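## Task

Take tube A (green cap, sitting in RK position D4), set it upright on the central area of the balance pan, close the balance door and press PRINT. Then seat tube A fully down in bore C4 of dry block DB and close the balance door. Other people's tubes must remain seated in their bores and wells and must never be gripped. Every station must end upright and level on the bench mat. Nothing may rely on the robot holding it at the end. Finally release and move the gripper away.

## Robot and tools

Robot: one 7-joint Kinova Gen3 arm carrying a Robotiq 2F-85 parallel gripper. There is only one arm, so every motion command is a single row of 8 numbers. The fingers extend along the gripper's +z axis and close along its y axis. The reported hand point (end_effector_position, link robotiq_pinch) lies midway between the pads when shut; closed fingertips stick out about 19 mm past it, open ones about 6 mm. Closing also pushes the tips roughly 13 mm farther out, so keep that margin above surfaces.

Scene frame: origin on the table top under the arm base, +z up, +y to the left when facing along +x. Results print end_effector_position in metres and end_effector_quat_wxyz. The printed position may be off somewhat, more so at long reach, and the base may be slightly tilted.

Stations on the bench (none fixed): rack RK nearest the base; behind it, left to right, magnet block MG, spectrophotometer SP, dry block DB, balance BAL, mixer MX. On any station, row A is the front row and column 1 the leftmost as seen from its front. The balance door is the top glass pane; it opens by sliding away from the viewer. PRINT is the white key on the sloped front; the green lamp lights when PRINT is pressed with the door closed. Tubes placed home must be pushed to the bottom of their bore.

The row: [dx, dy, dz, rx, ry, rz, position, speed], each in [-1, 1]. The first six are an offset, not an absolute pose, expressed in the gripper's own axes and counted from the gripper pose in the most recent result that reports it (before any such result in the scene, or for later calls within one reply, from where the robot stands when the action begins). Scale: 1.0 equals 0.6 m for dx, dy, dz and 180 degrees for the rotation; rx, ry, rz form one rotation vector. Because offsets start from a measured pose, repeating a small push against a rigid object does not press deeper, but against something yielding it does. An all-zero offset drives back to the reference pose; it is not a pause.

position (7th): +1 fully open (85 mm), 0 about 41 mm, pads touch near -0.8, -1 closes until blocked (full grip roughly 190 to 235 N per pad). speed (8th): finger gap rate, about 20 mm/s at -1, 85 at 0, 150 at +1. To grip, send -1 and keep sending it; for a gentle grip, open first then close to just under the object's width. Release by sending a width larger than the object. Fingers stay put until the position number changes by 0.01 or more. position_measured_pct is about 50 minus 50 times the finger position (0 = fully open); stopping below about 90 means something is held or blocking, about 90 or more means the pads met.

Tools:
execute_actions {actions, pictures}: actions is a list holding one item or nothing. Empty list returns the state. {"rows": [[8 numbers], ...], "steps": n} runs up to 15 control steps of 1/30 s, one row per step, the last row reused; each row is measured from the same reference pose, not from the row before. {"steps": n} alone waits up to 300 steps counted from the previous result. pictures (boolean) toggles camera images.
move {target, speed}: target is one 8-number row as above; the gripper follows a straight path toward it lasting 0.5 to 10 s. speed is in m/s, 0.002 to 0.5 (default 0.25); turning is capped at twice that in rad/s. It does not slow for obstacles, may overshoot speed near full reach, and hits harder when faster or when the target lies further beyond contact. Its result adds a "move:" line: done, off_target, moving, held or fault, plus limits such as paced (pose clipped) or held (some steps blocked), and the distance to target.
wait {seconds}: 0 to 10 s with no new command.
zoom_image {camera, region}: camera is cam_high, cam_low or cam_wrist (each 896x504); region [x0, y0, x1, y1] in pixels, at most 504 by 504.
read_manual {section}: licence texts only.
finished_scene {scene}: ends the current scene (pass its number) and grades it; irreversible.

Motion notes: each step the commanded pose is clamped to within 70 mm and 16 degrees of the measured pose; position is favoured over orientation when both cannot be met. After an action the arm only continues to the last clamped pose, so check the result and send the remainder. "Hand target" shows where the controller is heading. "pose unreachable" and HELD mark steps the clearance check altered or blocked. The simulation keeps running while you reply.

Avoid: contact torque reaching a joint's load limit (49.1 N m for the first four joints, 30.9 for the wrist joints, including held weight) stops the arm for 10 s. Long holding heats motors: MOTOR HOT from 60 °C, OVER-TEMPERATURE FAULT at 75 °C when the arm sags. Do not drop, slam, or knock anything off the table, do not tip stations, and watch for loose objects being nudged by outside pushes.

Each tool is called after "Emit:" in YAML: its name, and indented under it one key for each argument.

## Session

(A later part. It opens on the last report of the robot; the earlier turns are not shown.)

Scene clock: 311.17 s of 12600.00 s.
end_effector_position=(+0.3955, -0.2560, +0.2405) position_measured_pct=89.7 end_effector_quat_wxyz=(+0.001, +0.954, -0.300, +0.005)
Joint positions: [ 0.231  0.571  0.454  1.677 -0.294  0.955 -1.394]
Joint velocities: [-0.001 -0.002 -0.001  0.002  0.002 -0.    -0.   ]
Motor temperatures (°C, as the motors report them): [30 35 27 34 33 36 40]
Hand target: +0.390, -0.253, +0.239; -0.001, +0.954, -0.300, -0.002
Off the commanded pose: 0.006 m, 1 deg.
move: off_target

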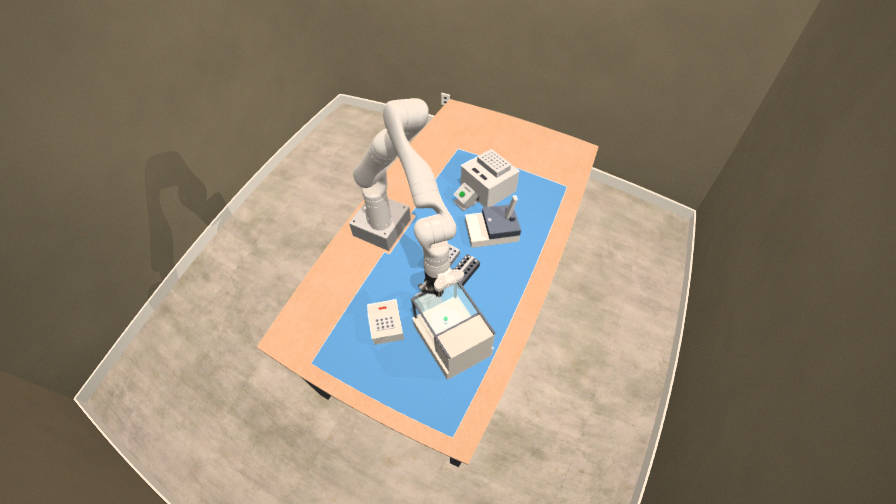

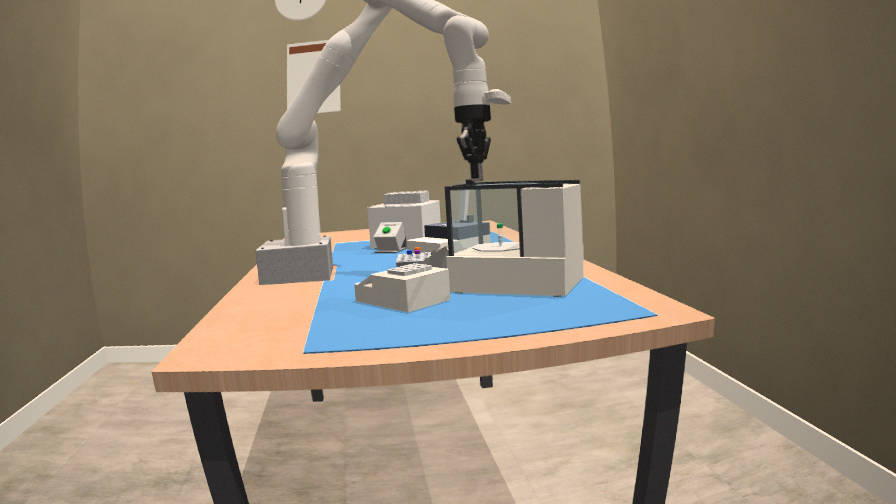

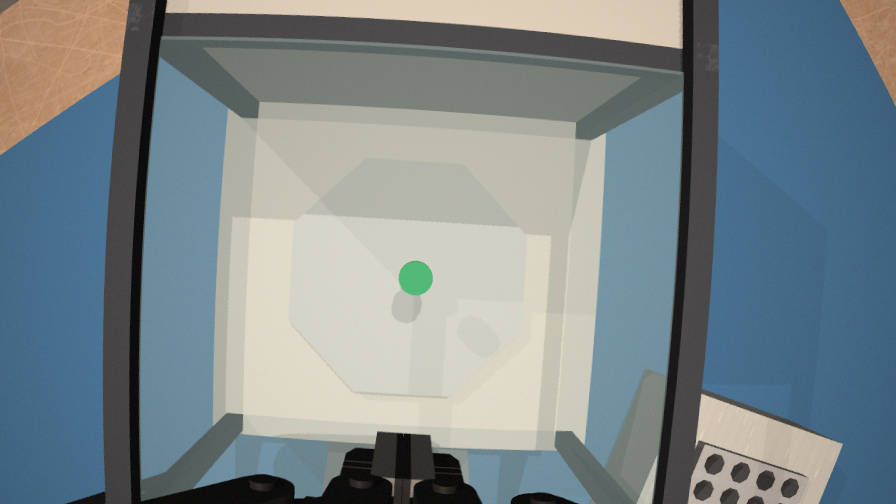

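Emit:
move:
  target: [0.012,0,-0.02,0,0,0,-0.8,0]
  speed: 0.03

Emit:
move:
  target: [0,0,-0.07,0,0,0,-0.8,0]
  speed: 0.08

Emit:
move:
  target: [-0.25,0,0,0,0,0,-0.8,0]
  speed: 0.15

Scene clock: 319.80 s of 12600.00 s.
end_effector_position=(+0.4013, -0.2599, +0.2525) position_measured_pct=89.7 end_effector_quat_wxyz=(+0.001, +0.954, -0.300, +0.005)
Joint positions: [ 0.232  0.568  0.46   1.635 -0.288  0.998 -1.402]
Joint velocities: [ 0.     0.    -0.001 -0.004 -0.     0.005 -0.001]
Motor temperatures (°C, as the motors report them): [30 35 27 34 33 36 40]
Hand target: +0.401, -0.260, +0.253; +0.001, +0.954, -0.300, +0.005
Off the commanded pose: 0.000 m, 0 deg.
move: done

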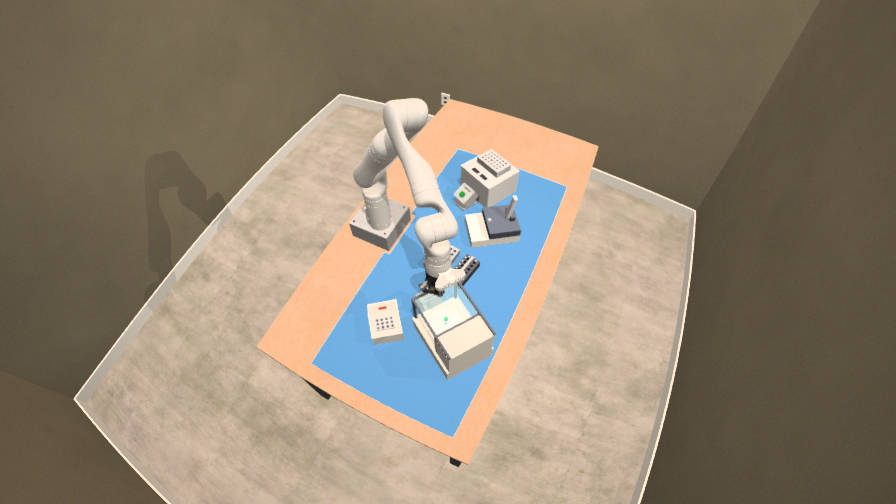

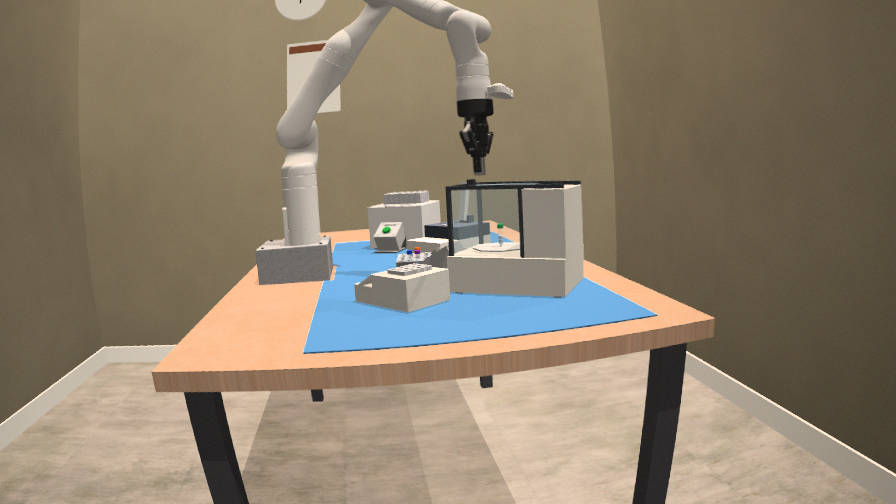

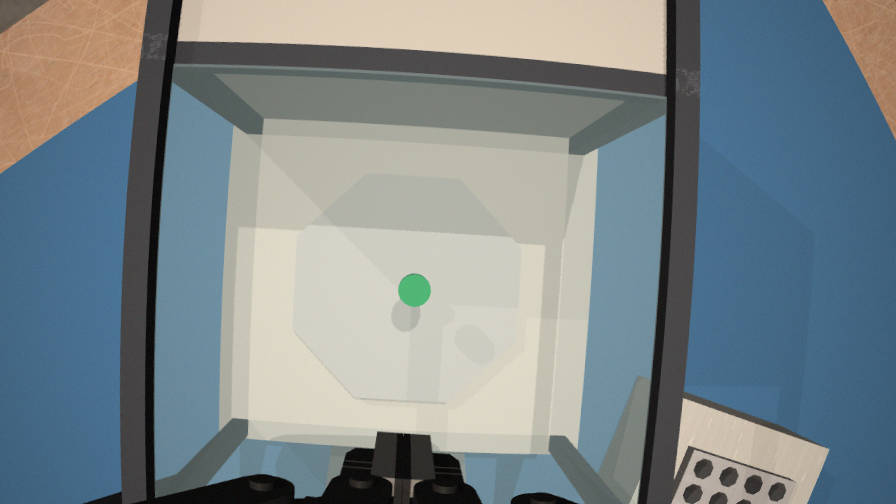

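Scene clock: 320.70 s of 12600.00 s.
end_effector_position=(+0.4008, -0.2596, +0.2943) position_measured_pct=89.7 end_effector_quat_wxyz=(+0.001, +0.954, -0.300, +0.005)
Joint positions: [ 0.218  0.517  0.481  1.571 -0.258  1.11  -1.428]
Joint velocities: [-0.001 -0.002  0.001 -0.002  0.     0.003 -0.002]
Motor temperatures (°C, as the motors report them): [30 35 27 34 33 36 40]
Hand target: +0.401, -0.260, +0.294; +0.001, +0.954, -0.300, +0.005
Off the commanded pose: 0.000 m, 0 deg.
move: done

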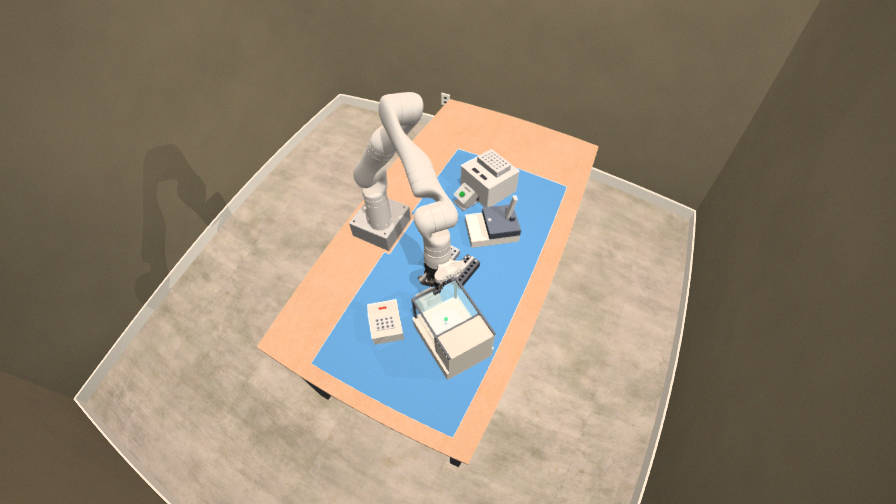

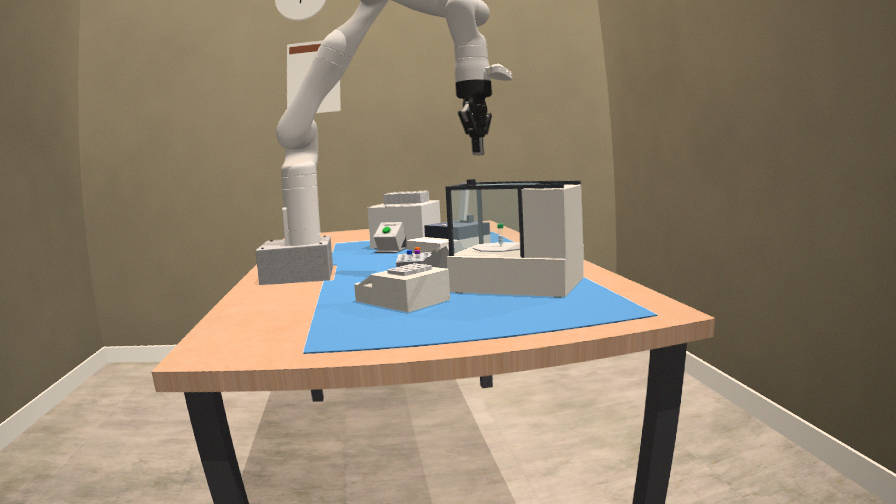

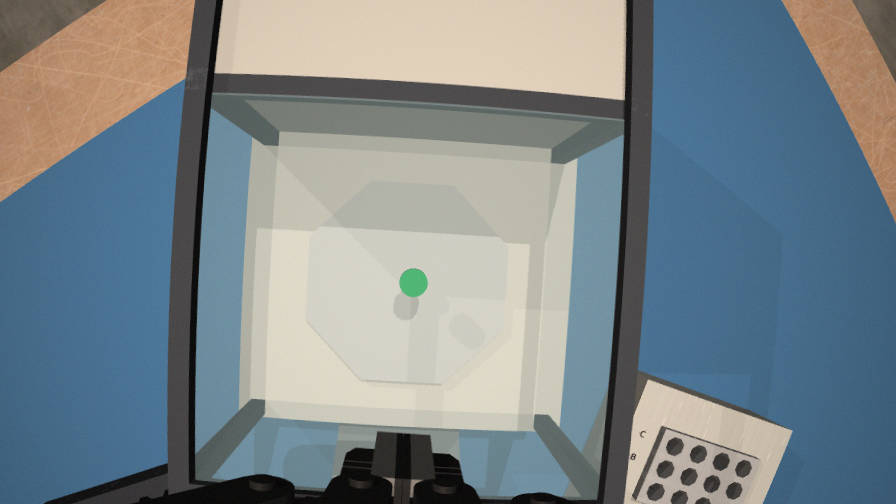

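Scene clock: 322.17 s of 12600.00 s.
end_effector_position=(+0.2772, -0.1745, +0.2920) position_measured_pct=89.7 end_effector_quat_wxyz=(+0.001, +0.954, -0.300, +0.004)
Joint positions: [ 0.053  0.184  0.513  2.045 -0.11   0.933 -1.564]
Joint velocities: [-0.005 -0.01  -0.002  0.002  0.002 -0.    -0.004]
Motor temperatures (°C, as the motors report them): [30 35 27 34 33 36 40]
Hand target: +0.277, -0.174, +0.292; +0.001, +0.954, -0.300, +0.005
Off the commanded pose: 0.001 m, 0 deg.
move: done

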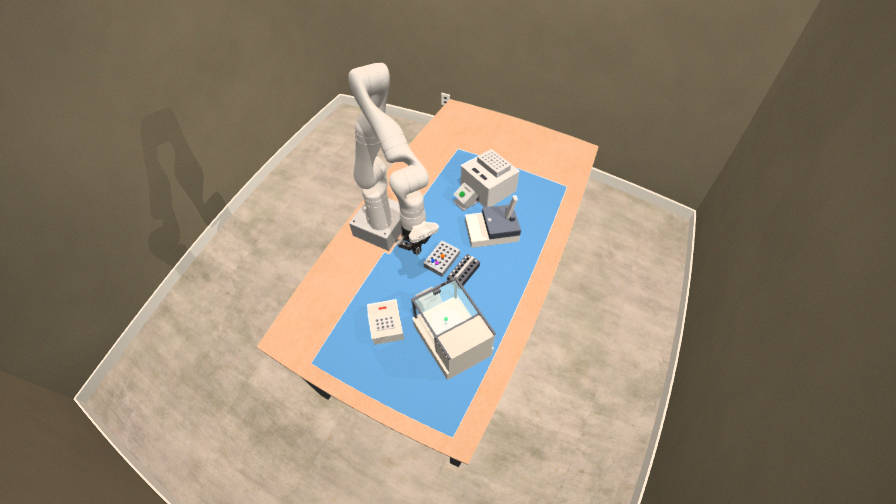

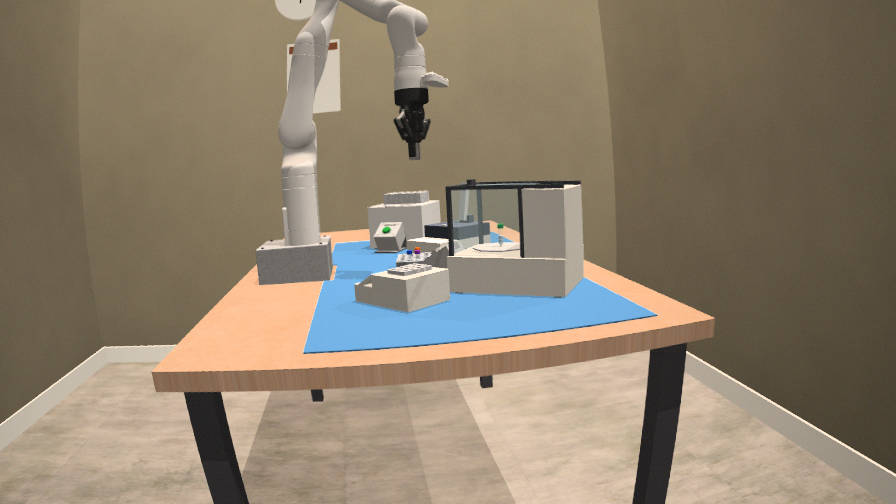

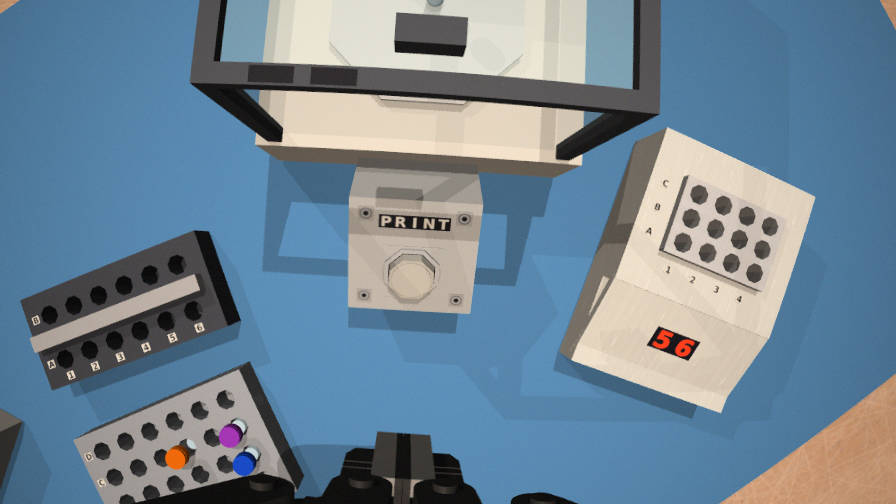

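Emit:
move:
  target: [0.069,0.004,0.21,0,0,0,-0.8,0]
  speed: 0.1

Scene clock: 335.70 s of 12600.00 s.
end_effector_position=(+0.3111, -0.2009, +0.1670) position_measured_pct=89.7 end_effector_quat_wxyz=(+0.001, +0.954, -0.300, +0.005)
Joint positions: [ 0.228  0.525  0.388  2.094 -0.352  0.576 -1.322]
Joint velocities: [ 0.004  0.006 -0.     0.001 -0.002 -0.002  0.002]
Motor temperatures (°C, as the motors report them): [30 35 27 34 33 36 40]
Hand target: +0.311, -0.201, +0.167; +0.002, +0.954, -0.300, +0.004
Off the commanded pose: 0.001 m, 0 deg.
move: done

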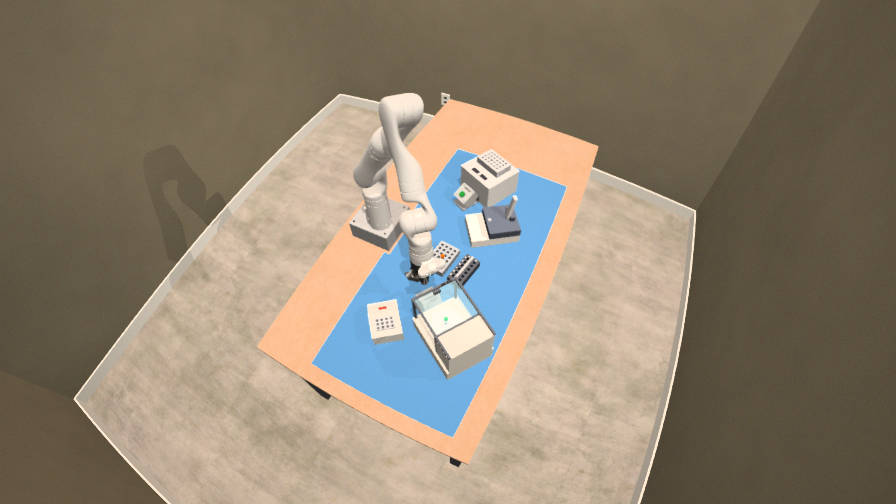

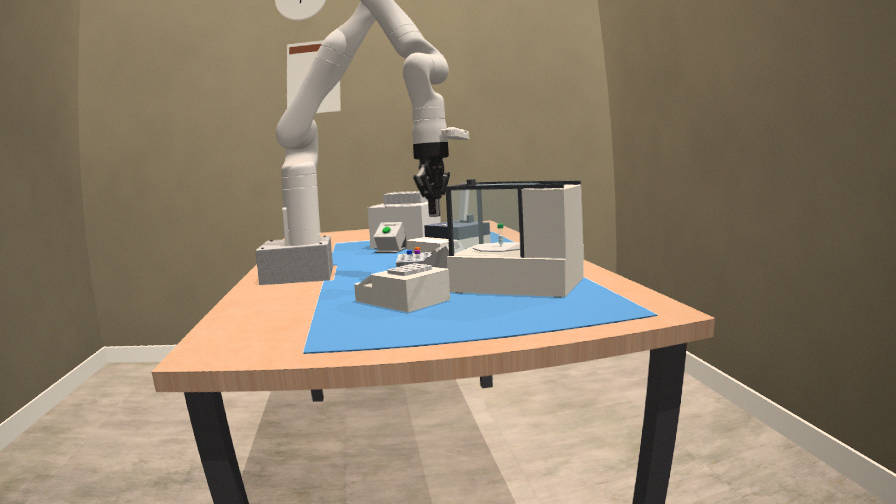

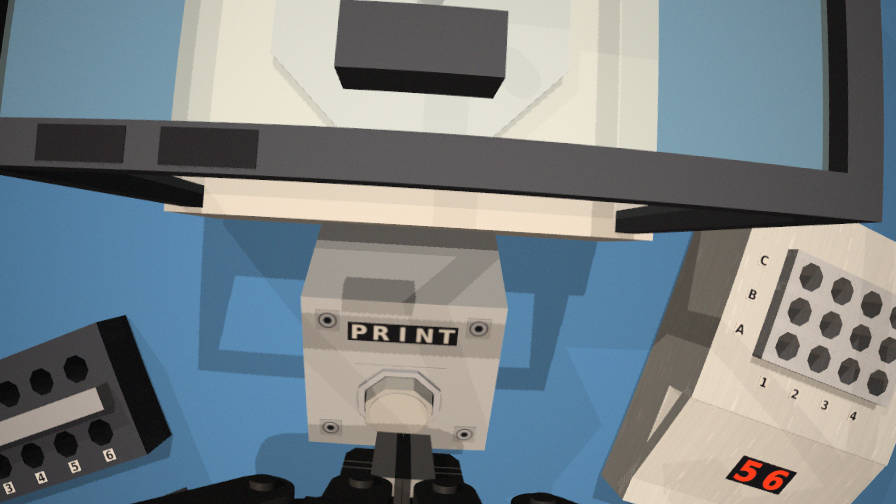

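Emit:
move:
  target: [0,0,0.095,0,0,0,-0.8,0]
  speed: 0.04

Emit:
move:
  target: [0,0,0.015,0,0,0,-0.8,0]
  speed: 0.005

Emit:
zoom_image:
  camera: "cam_low"
  region: [380,160,520,280]

Scene clock: 350.50 s of 12600.00 s.
end_effector_position=(+0.3119, -0.2013, +0.1104) position_measured_pct=89.7 end_effector_quat_wxyz=(+0.002, +0.954, -0.300, +0.005)
Joint positions: [ 0.31   0.656  0.281  2.127 -0.438  0.405 -1.248]
Joint velocities: [ 0.005  0.006 -0.002  0.005 -0.002 -0.006  0.002]
Motor temperatures (°C, as the motors report them): [30 35 27 34 33 36 40]
Hand target: +0.312, -0.201, +0.110; +0.002, +0.954, -0.300, +0.005
Off the commanded pose: 0.000 m, 0 deg.
move: done

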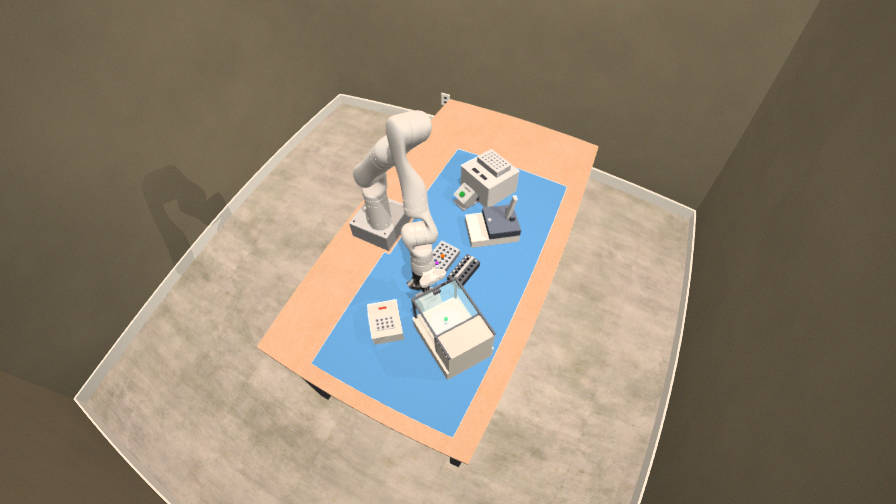

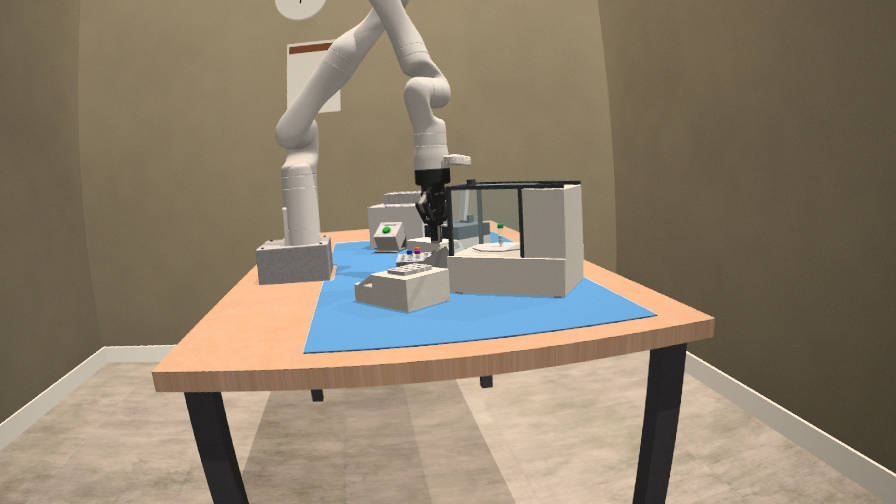

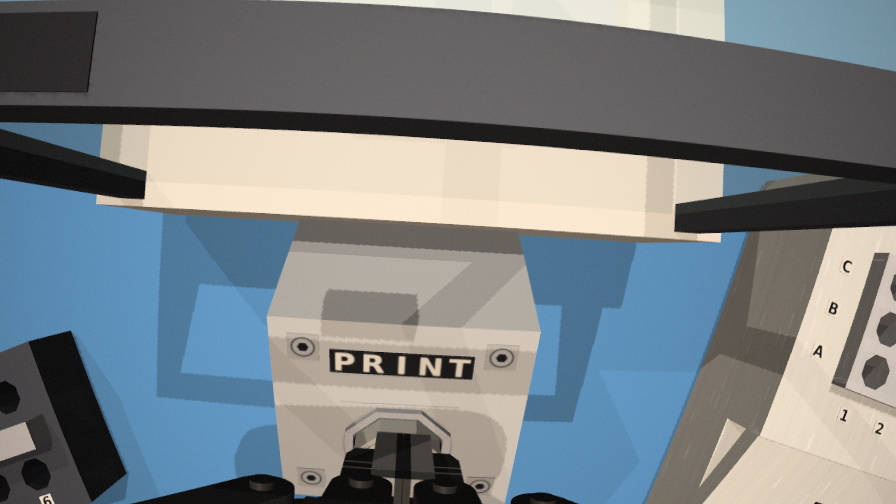

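Scene clock: 352.53 s of 12600.00 s.
end_effector_position=(+0.3120, -0.2014, +0.1015) position_measured_pct=89.7 end_effector_quat_wxyz=(+0.002, +0.954, -0.300, +0.005)
Joint positions: [ 0.323  0.678  0.262  2.13  -0.449  0.378 -1.238]
Joint velocities: [ 0.001  0.002 -0.     0.    -0.003 -0.001  0.001]
Motor temperatures (°C, as the motors report them): [30 35 27 34 33 36 40]
Hand target: +0.312, -0.201, +0.101; +0.002, +0.954, -0.300, +0.005
Off the commanded pose: 0.000 m, 0 deg.
move: done

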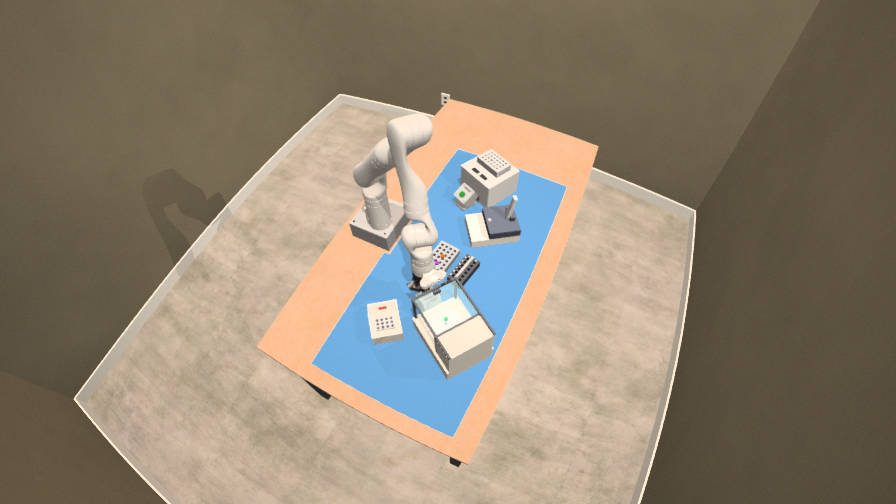

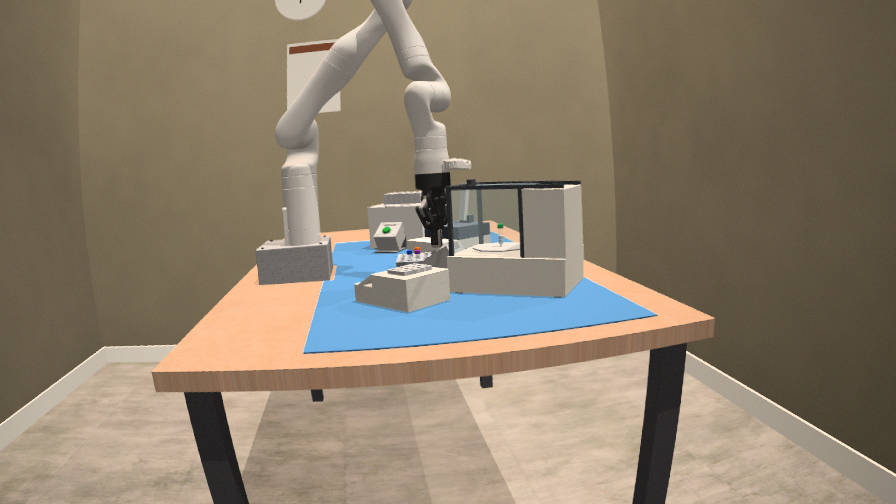

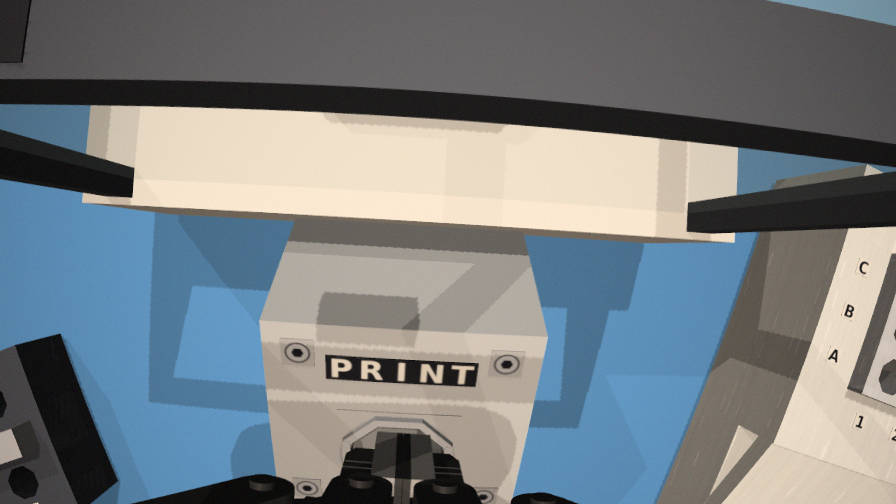

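Region (380, 160, 520, 280) of cam_low's 896x504 image, scaled by 3.600, with more detail than that image has; it fills the top 432 rows of this view, and the rest is white.

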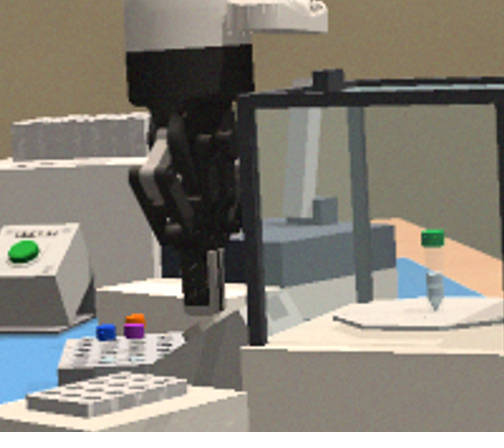

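Emit:
move:
  target: [0,0,0.005,0,0,0,-0.8,0]
  speed: 0.003

Emit:
zoom_image:
  camera: "cam_high"
  region: [390,250,510,350]

Scene clock: 357.40 s of 12600.00 s.
end_effector_position=(+0.3126, -0.2018, +0.0992) position_measured_pct=89.7 end_effector_quat_wxyz=(+0.002, +0.954, -0.300, +0.006)
Joint positions: [ 0.328  0.683  0.256  2.13  -0.453  0.369 -1.235]
Joint velocities: [ 0.001  0.    -0.001 -0.    -0.     0.     0.   ]
Motor temperatures (°C, as the motors report them): [30 35 27 34 33 36 40]
Hand target: +0.312, -0.201, +0.098; +0.002, +0.954, -0.300, +0.005
Off the commanded pose: 0.001 m, 0 deg.
move: done

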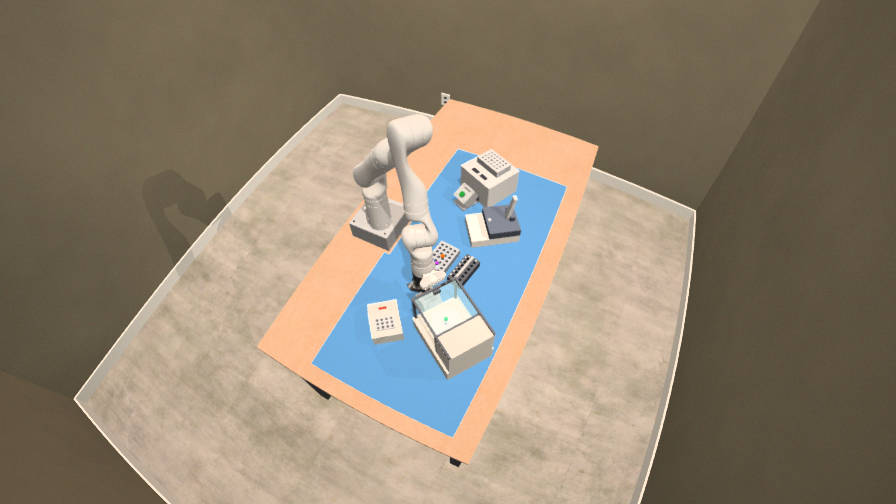

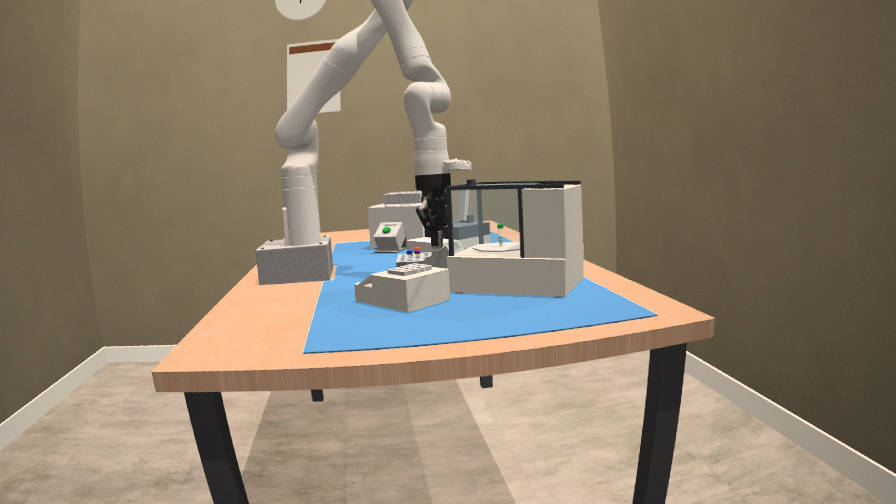

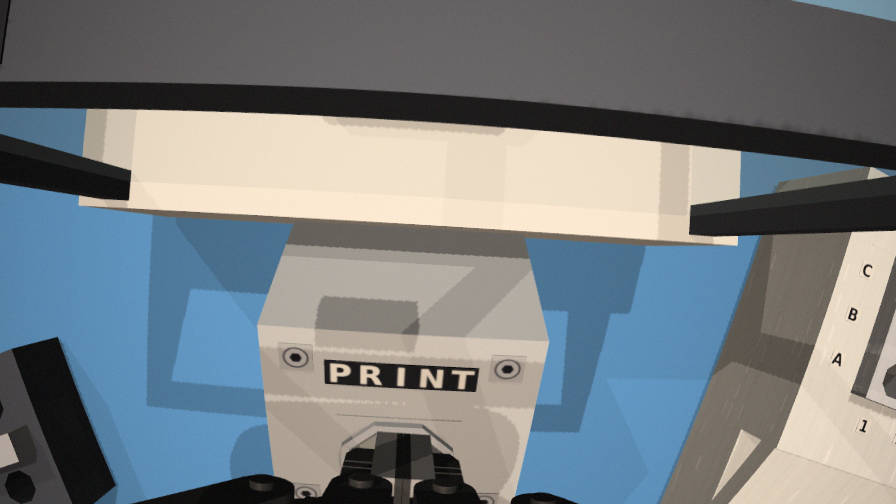

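Region (390, 250, 510, 350) of cam_high's 896x504 image, scaled by 4.200, with more detail than that image has.

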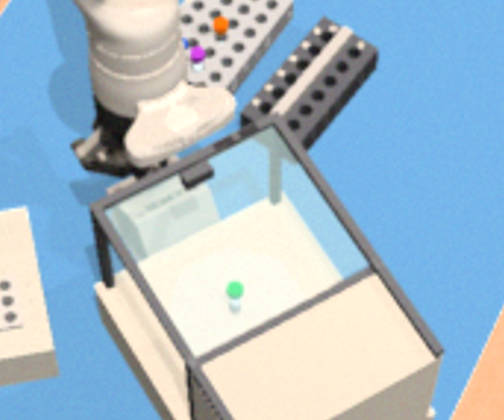

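Emit:
move:
  target: [0,0,0.004,0,0,0,-0.8,0]
  speed: 0.003

Emit:
zoom_image:
  camera: "cam_high"
  region: [390,250,510,350]

Emit:
zoom_image:
  camera: "cam_low"
  region: [430,160,550,260]

Scene clock: 362.70 s of 12600.00 s.
end_effector_position=(+0.3133, -0.2023, +0.0978) position_measured_pct=89.7 end_effector_quat_wxyz=(+0.002, +0.954, -0.300, +0.007)
Joint positions: [ 0.332  0.686  0.251  2.13  -0.455  0.362 -1.233]
Joint velocities: [ 0.001  0.001 -0.001 -0.002  0.    -0.002 -0.   ]
Motor temperatures (°C, as the motors report them): [30 35 27 34 33 36 40]
Hand target: +0.313, -0.202, +0.097; +0.002, +0.954, -0.300, +0.006
Off the commanded pose: 0.001 m, 0 deg.
move: done

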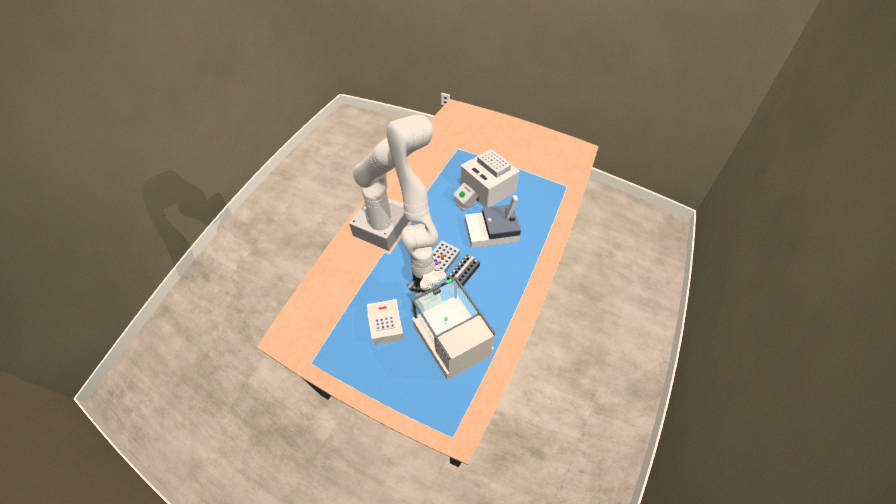

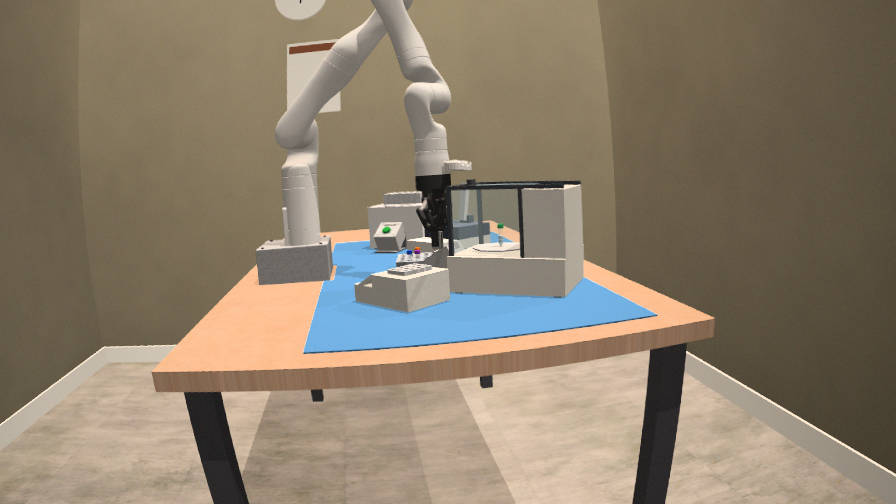

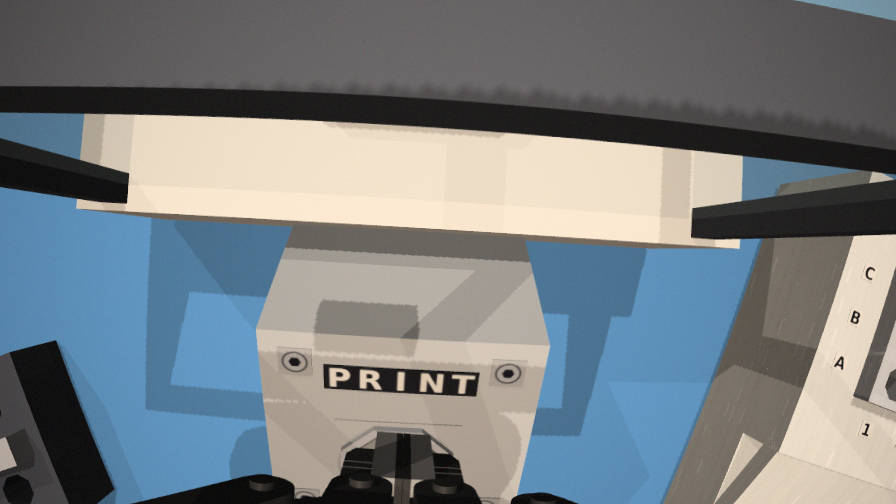

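Region (390, 250, 510, 350) of cam_high's 896x504 image, scaled by 4.200, with more detail than that image has.

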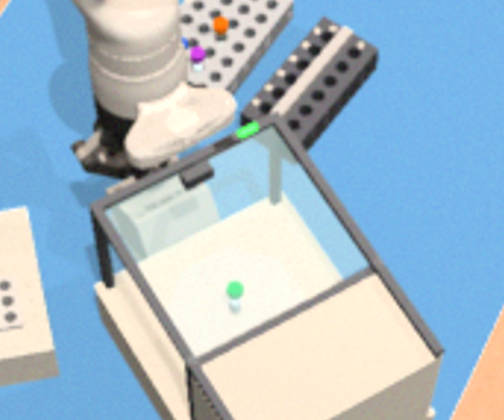

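Region (430, 160, 550, 260) of cam_low's 896x504 image, scaled by 4.200, with more detail than that image has.

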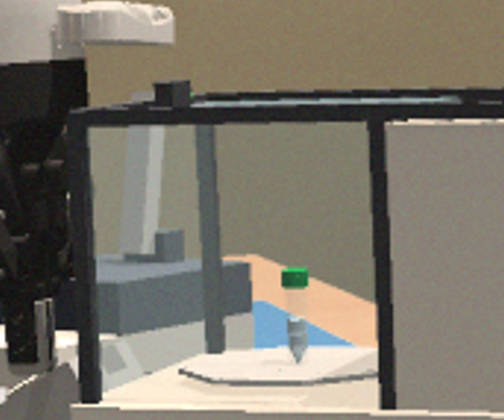

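Emit:
move:
  target: [-0.01,0,-0.1,0,0,0,-0.8,0]
  speed: 0.04

Emit:
move:
  target: [0,0,-0.21,0,0,-0.491,-0.2,0]
  speed: 0.15

Scene clock: 375.63 s of 12600.00 s.
end_effector_position=(+0.3074, -0.1983, +0.1574) position_measured_pct=89.7 end_effector_quat_wxyz=(+0.002, +0.954, -0.300, +0.007)
Joint positions: [ 0.24   0.538  0.369  2.122 -0.371  0.531 -1.306]
Joint velocities: [-0.004 -0.005  0.001 -0.003  0.002  0.003 -0.002]
Motor temperatures (°C, as the motors report them): [30 35 27 34 33 36 40]
Hand target: +0.308, -0.198, +0.158; +0.002, +0.954, -0.300, +0.007
Off the commanded pose: 0.000 m, 0 deg.
move: done

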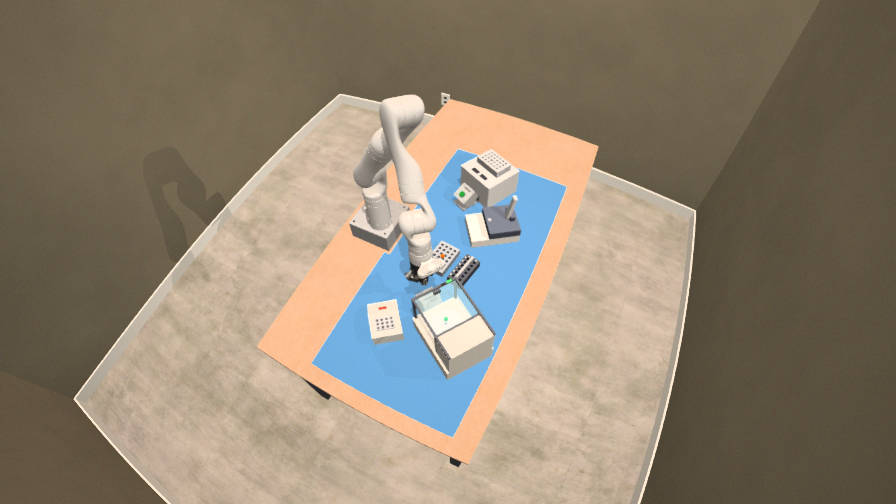

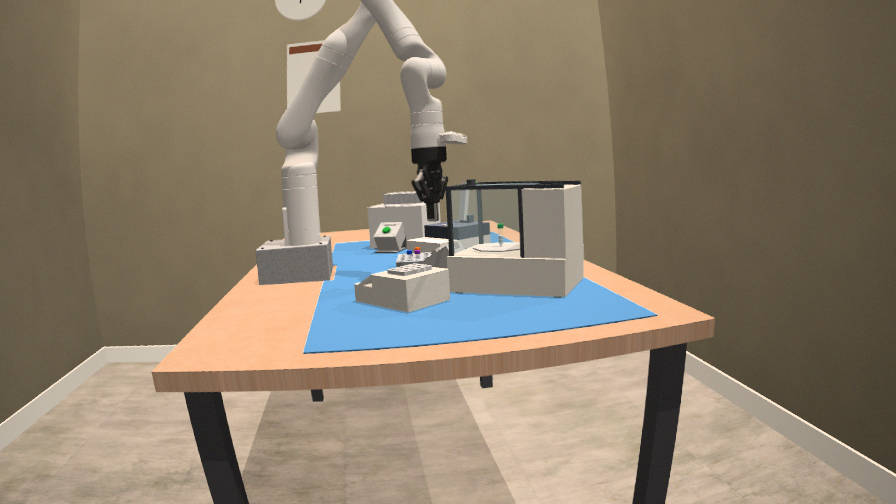

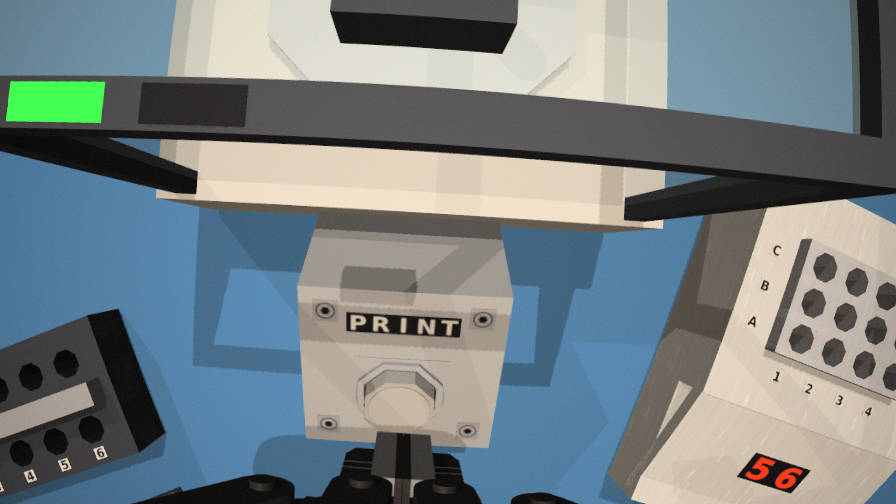

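Scene clock: 381.13 s of 12600.00 s.
end_effector_position=(+0.3056, -0.1970, +0.2830) position_measured_pct=59.9 end_effector_quat_wxyz=(+0.006, +0.893, +0.450, +0.003)
Joint positions: [ 0.445  0.257  0.079  1.952 -0.023  0.922 -0.11 ]
Joint velocities: [ 0.003 -0.002 -0.001  0.    -0.     0.004  0.01 ]
Motor temperatures (°C, as the motors report them): [30 35 27 34 33 36 40]
Hand target: +0.306, -0.197, +0.283; +0.006, +0.893, +0.450, +0.003
Off the commanded pose: 0.001 m, 0 deg.
move: done

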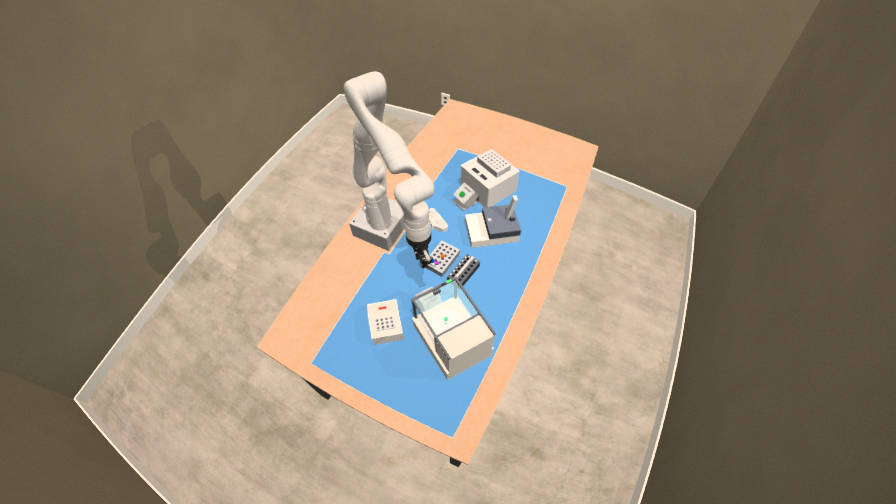

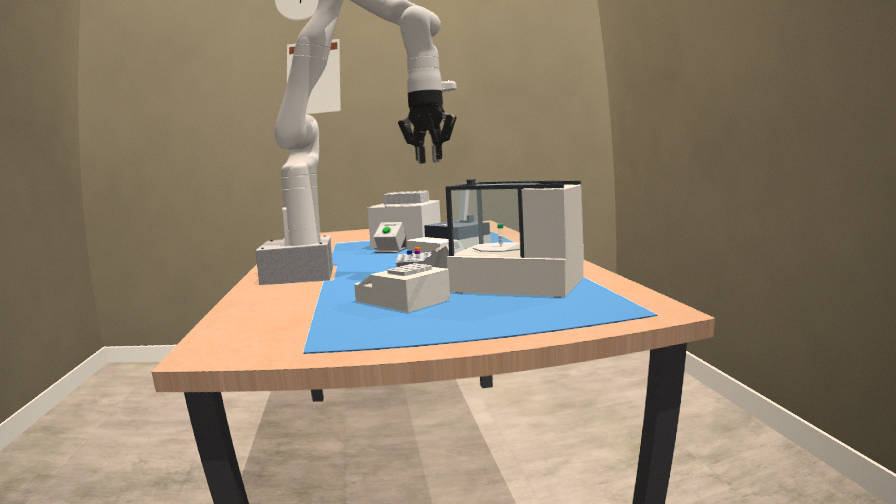

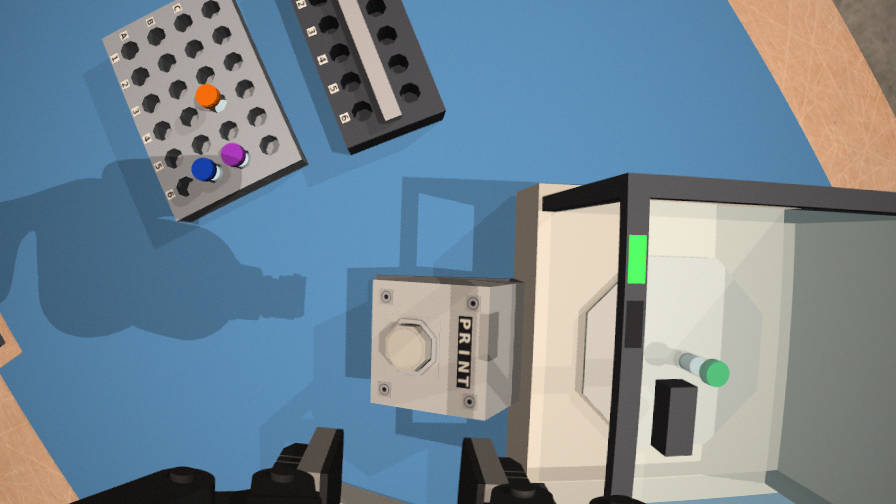

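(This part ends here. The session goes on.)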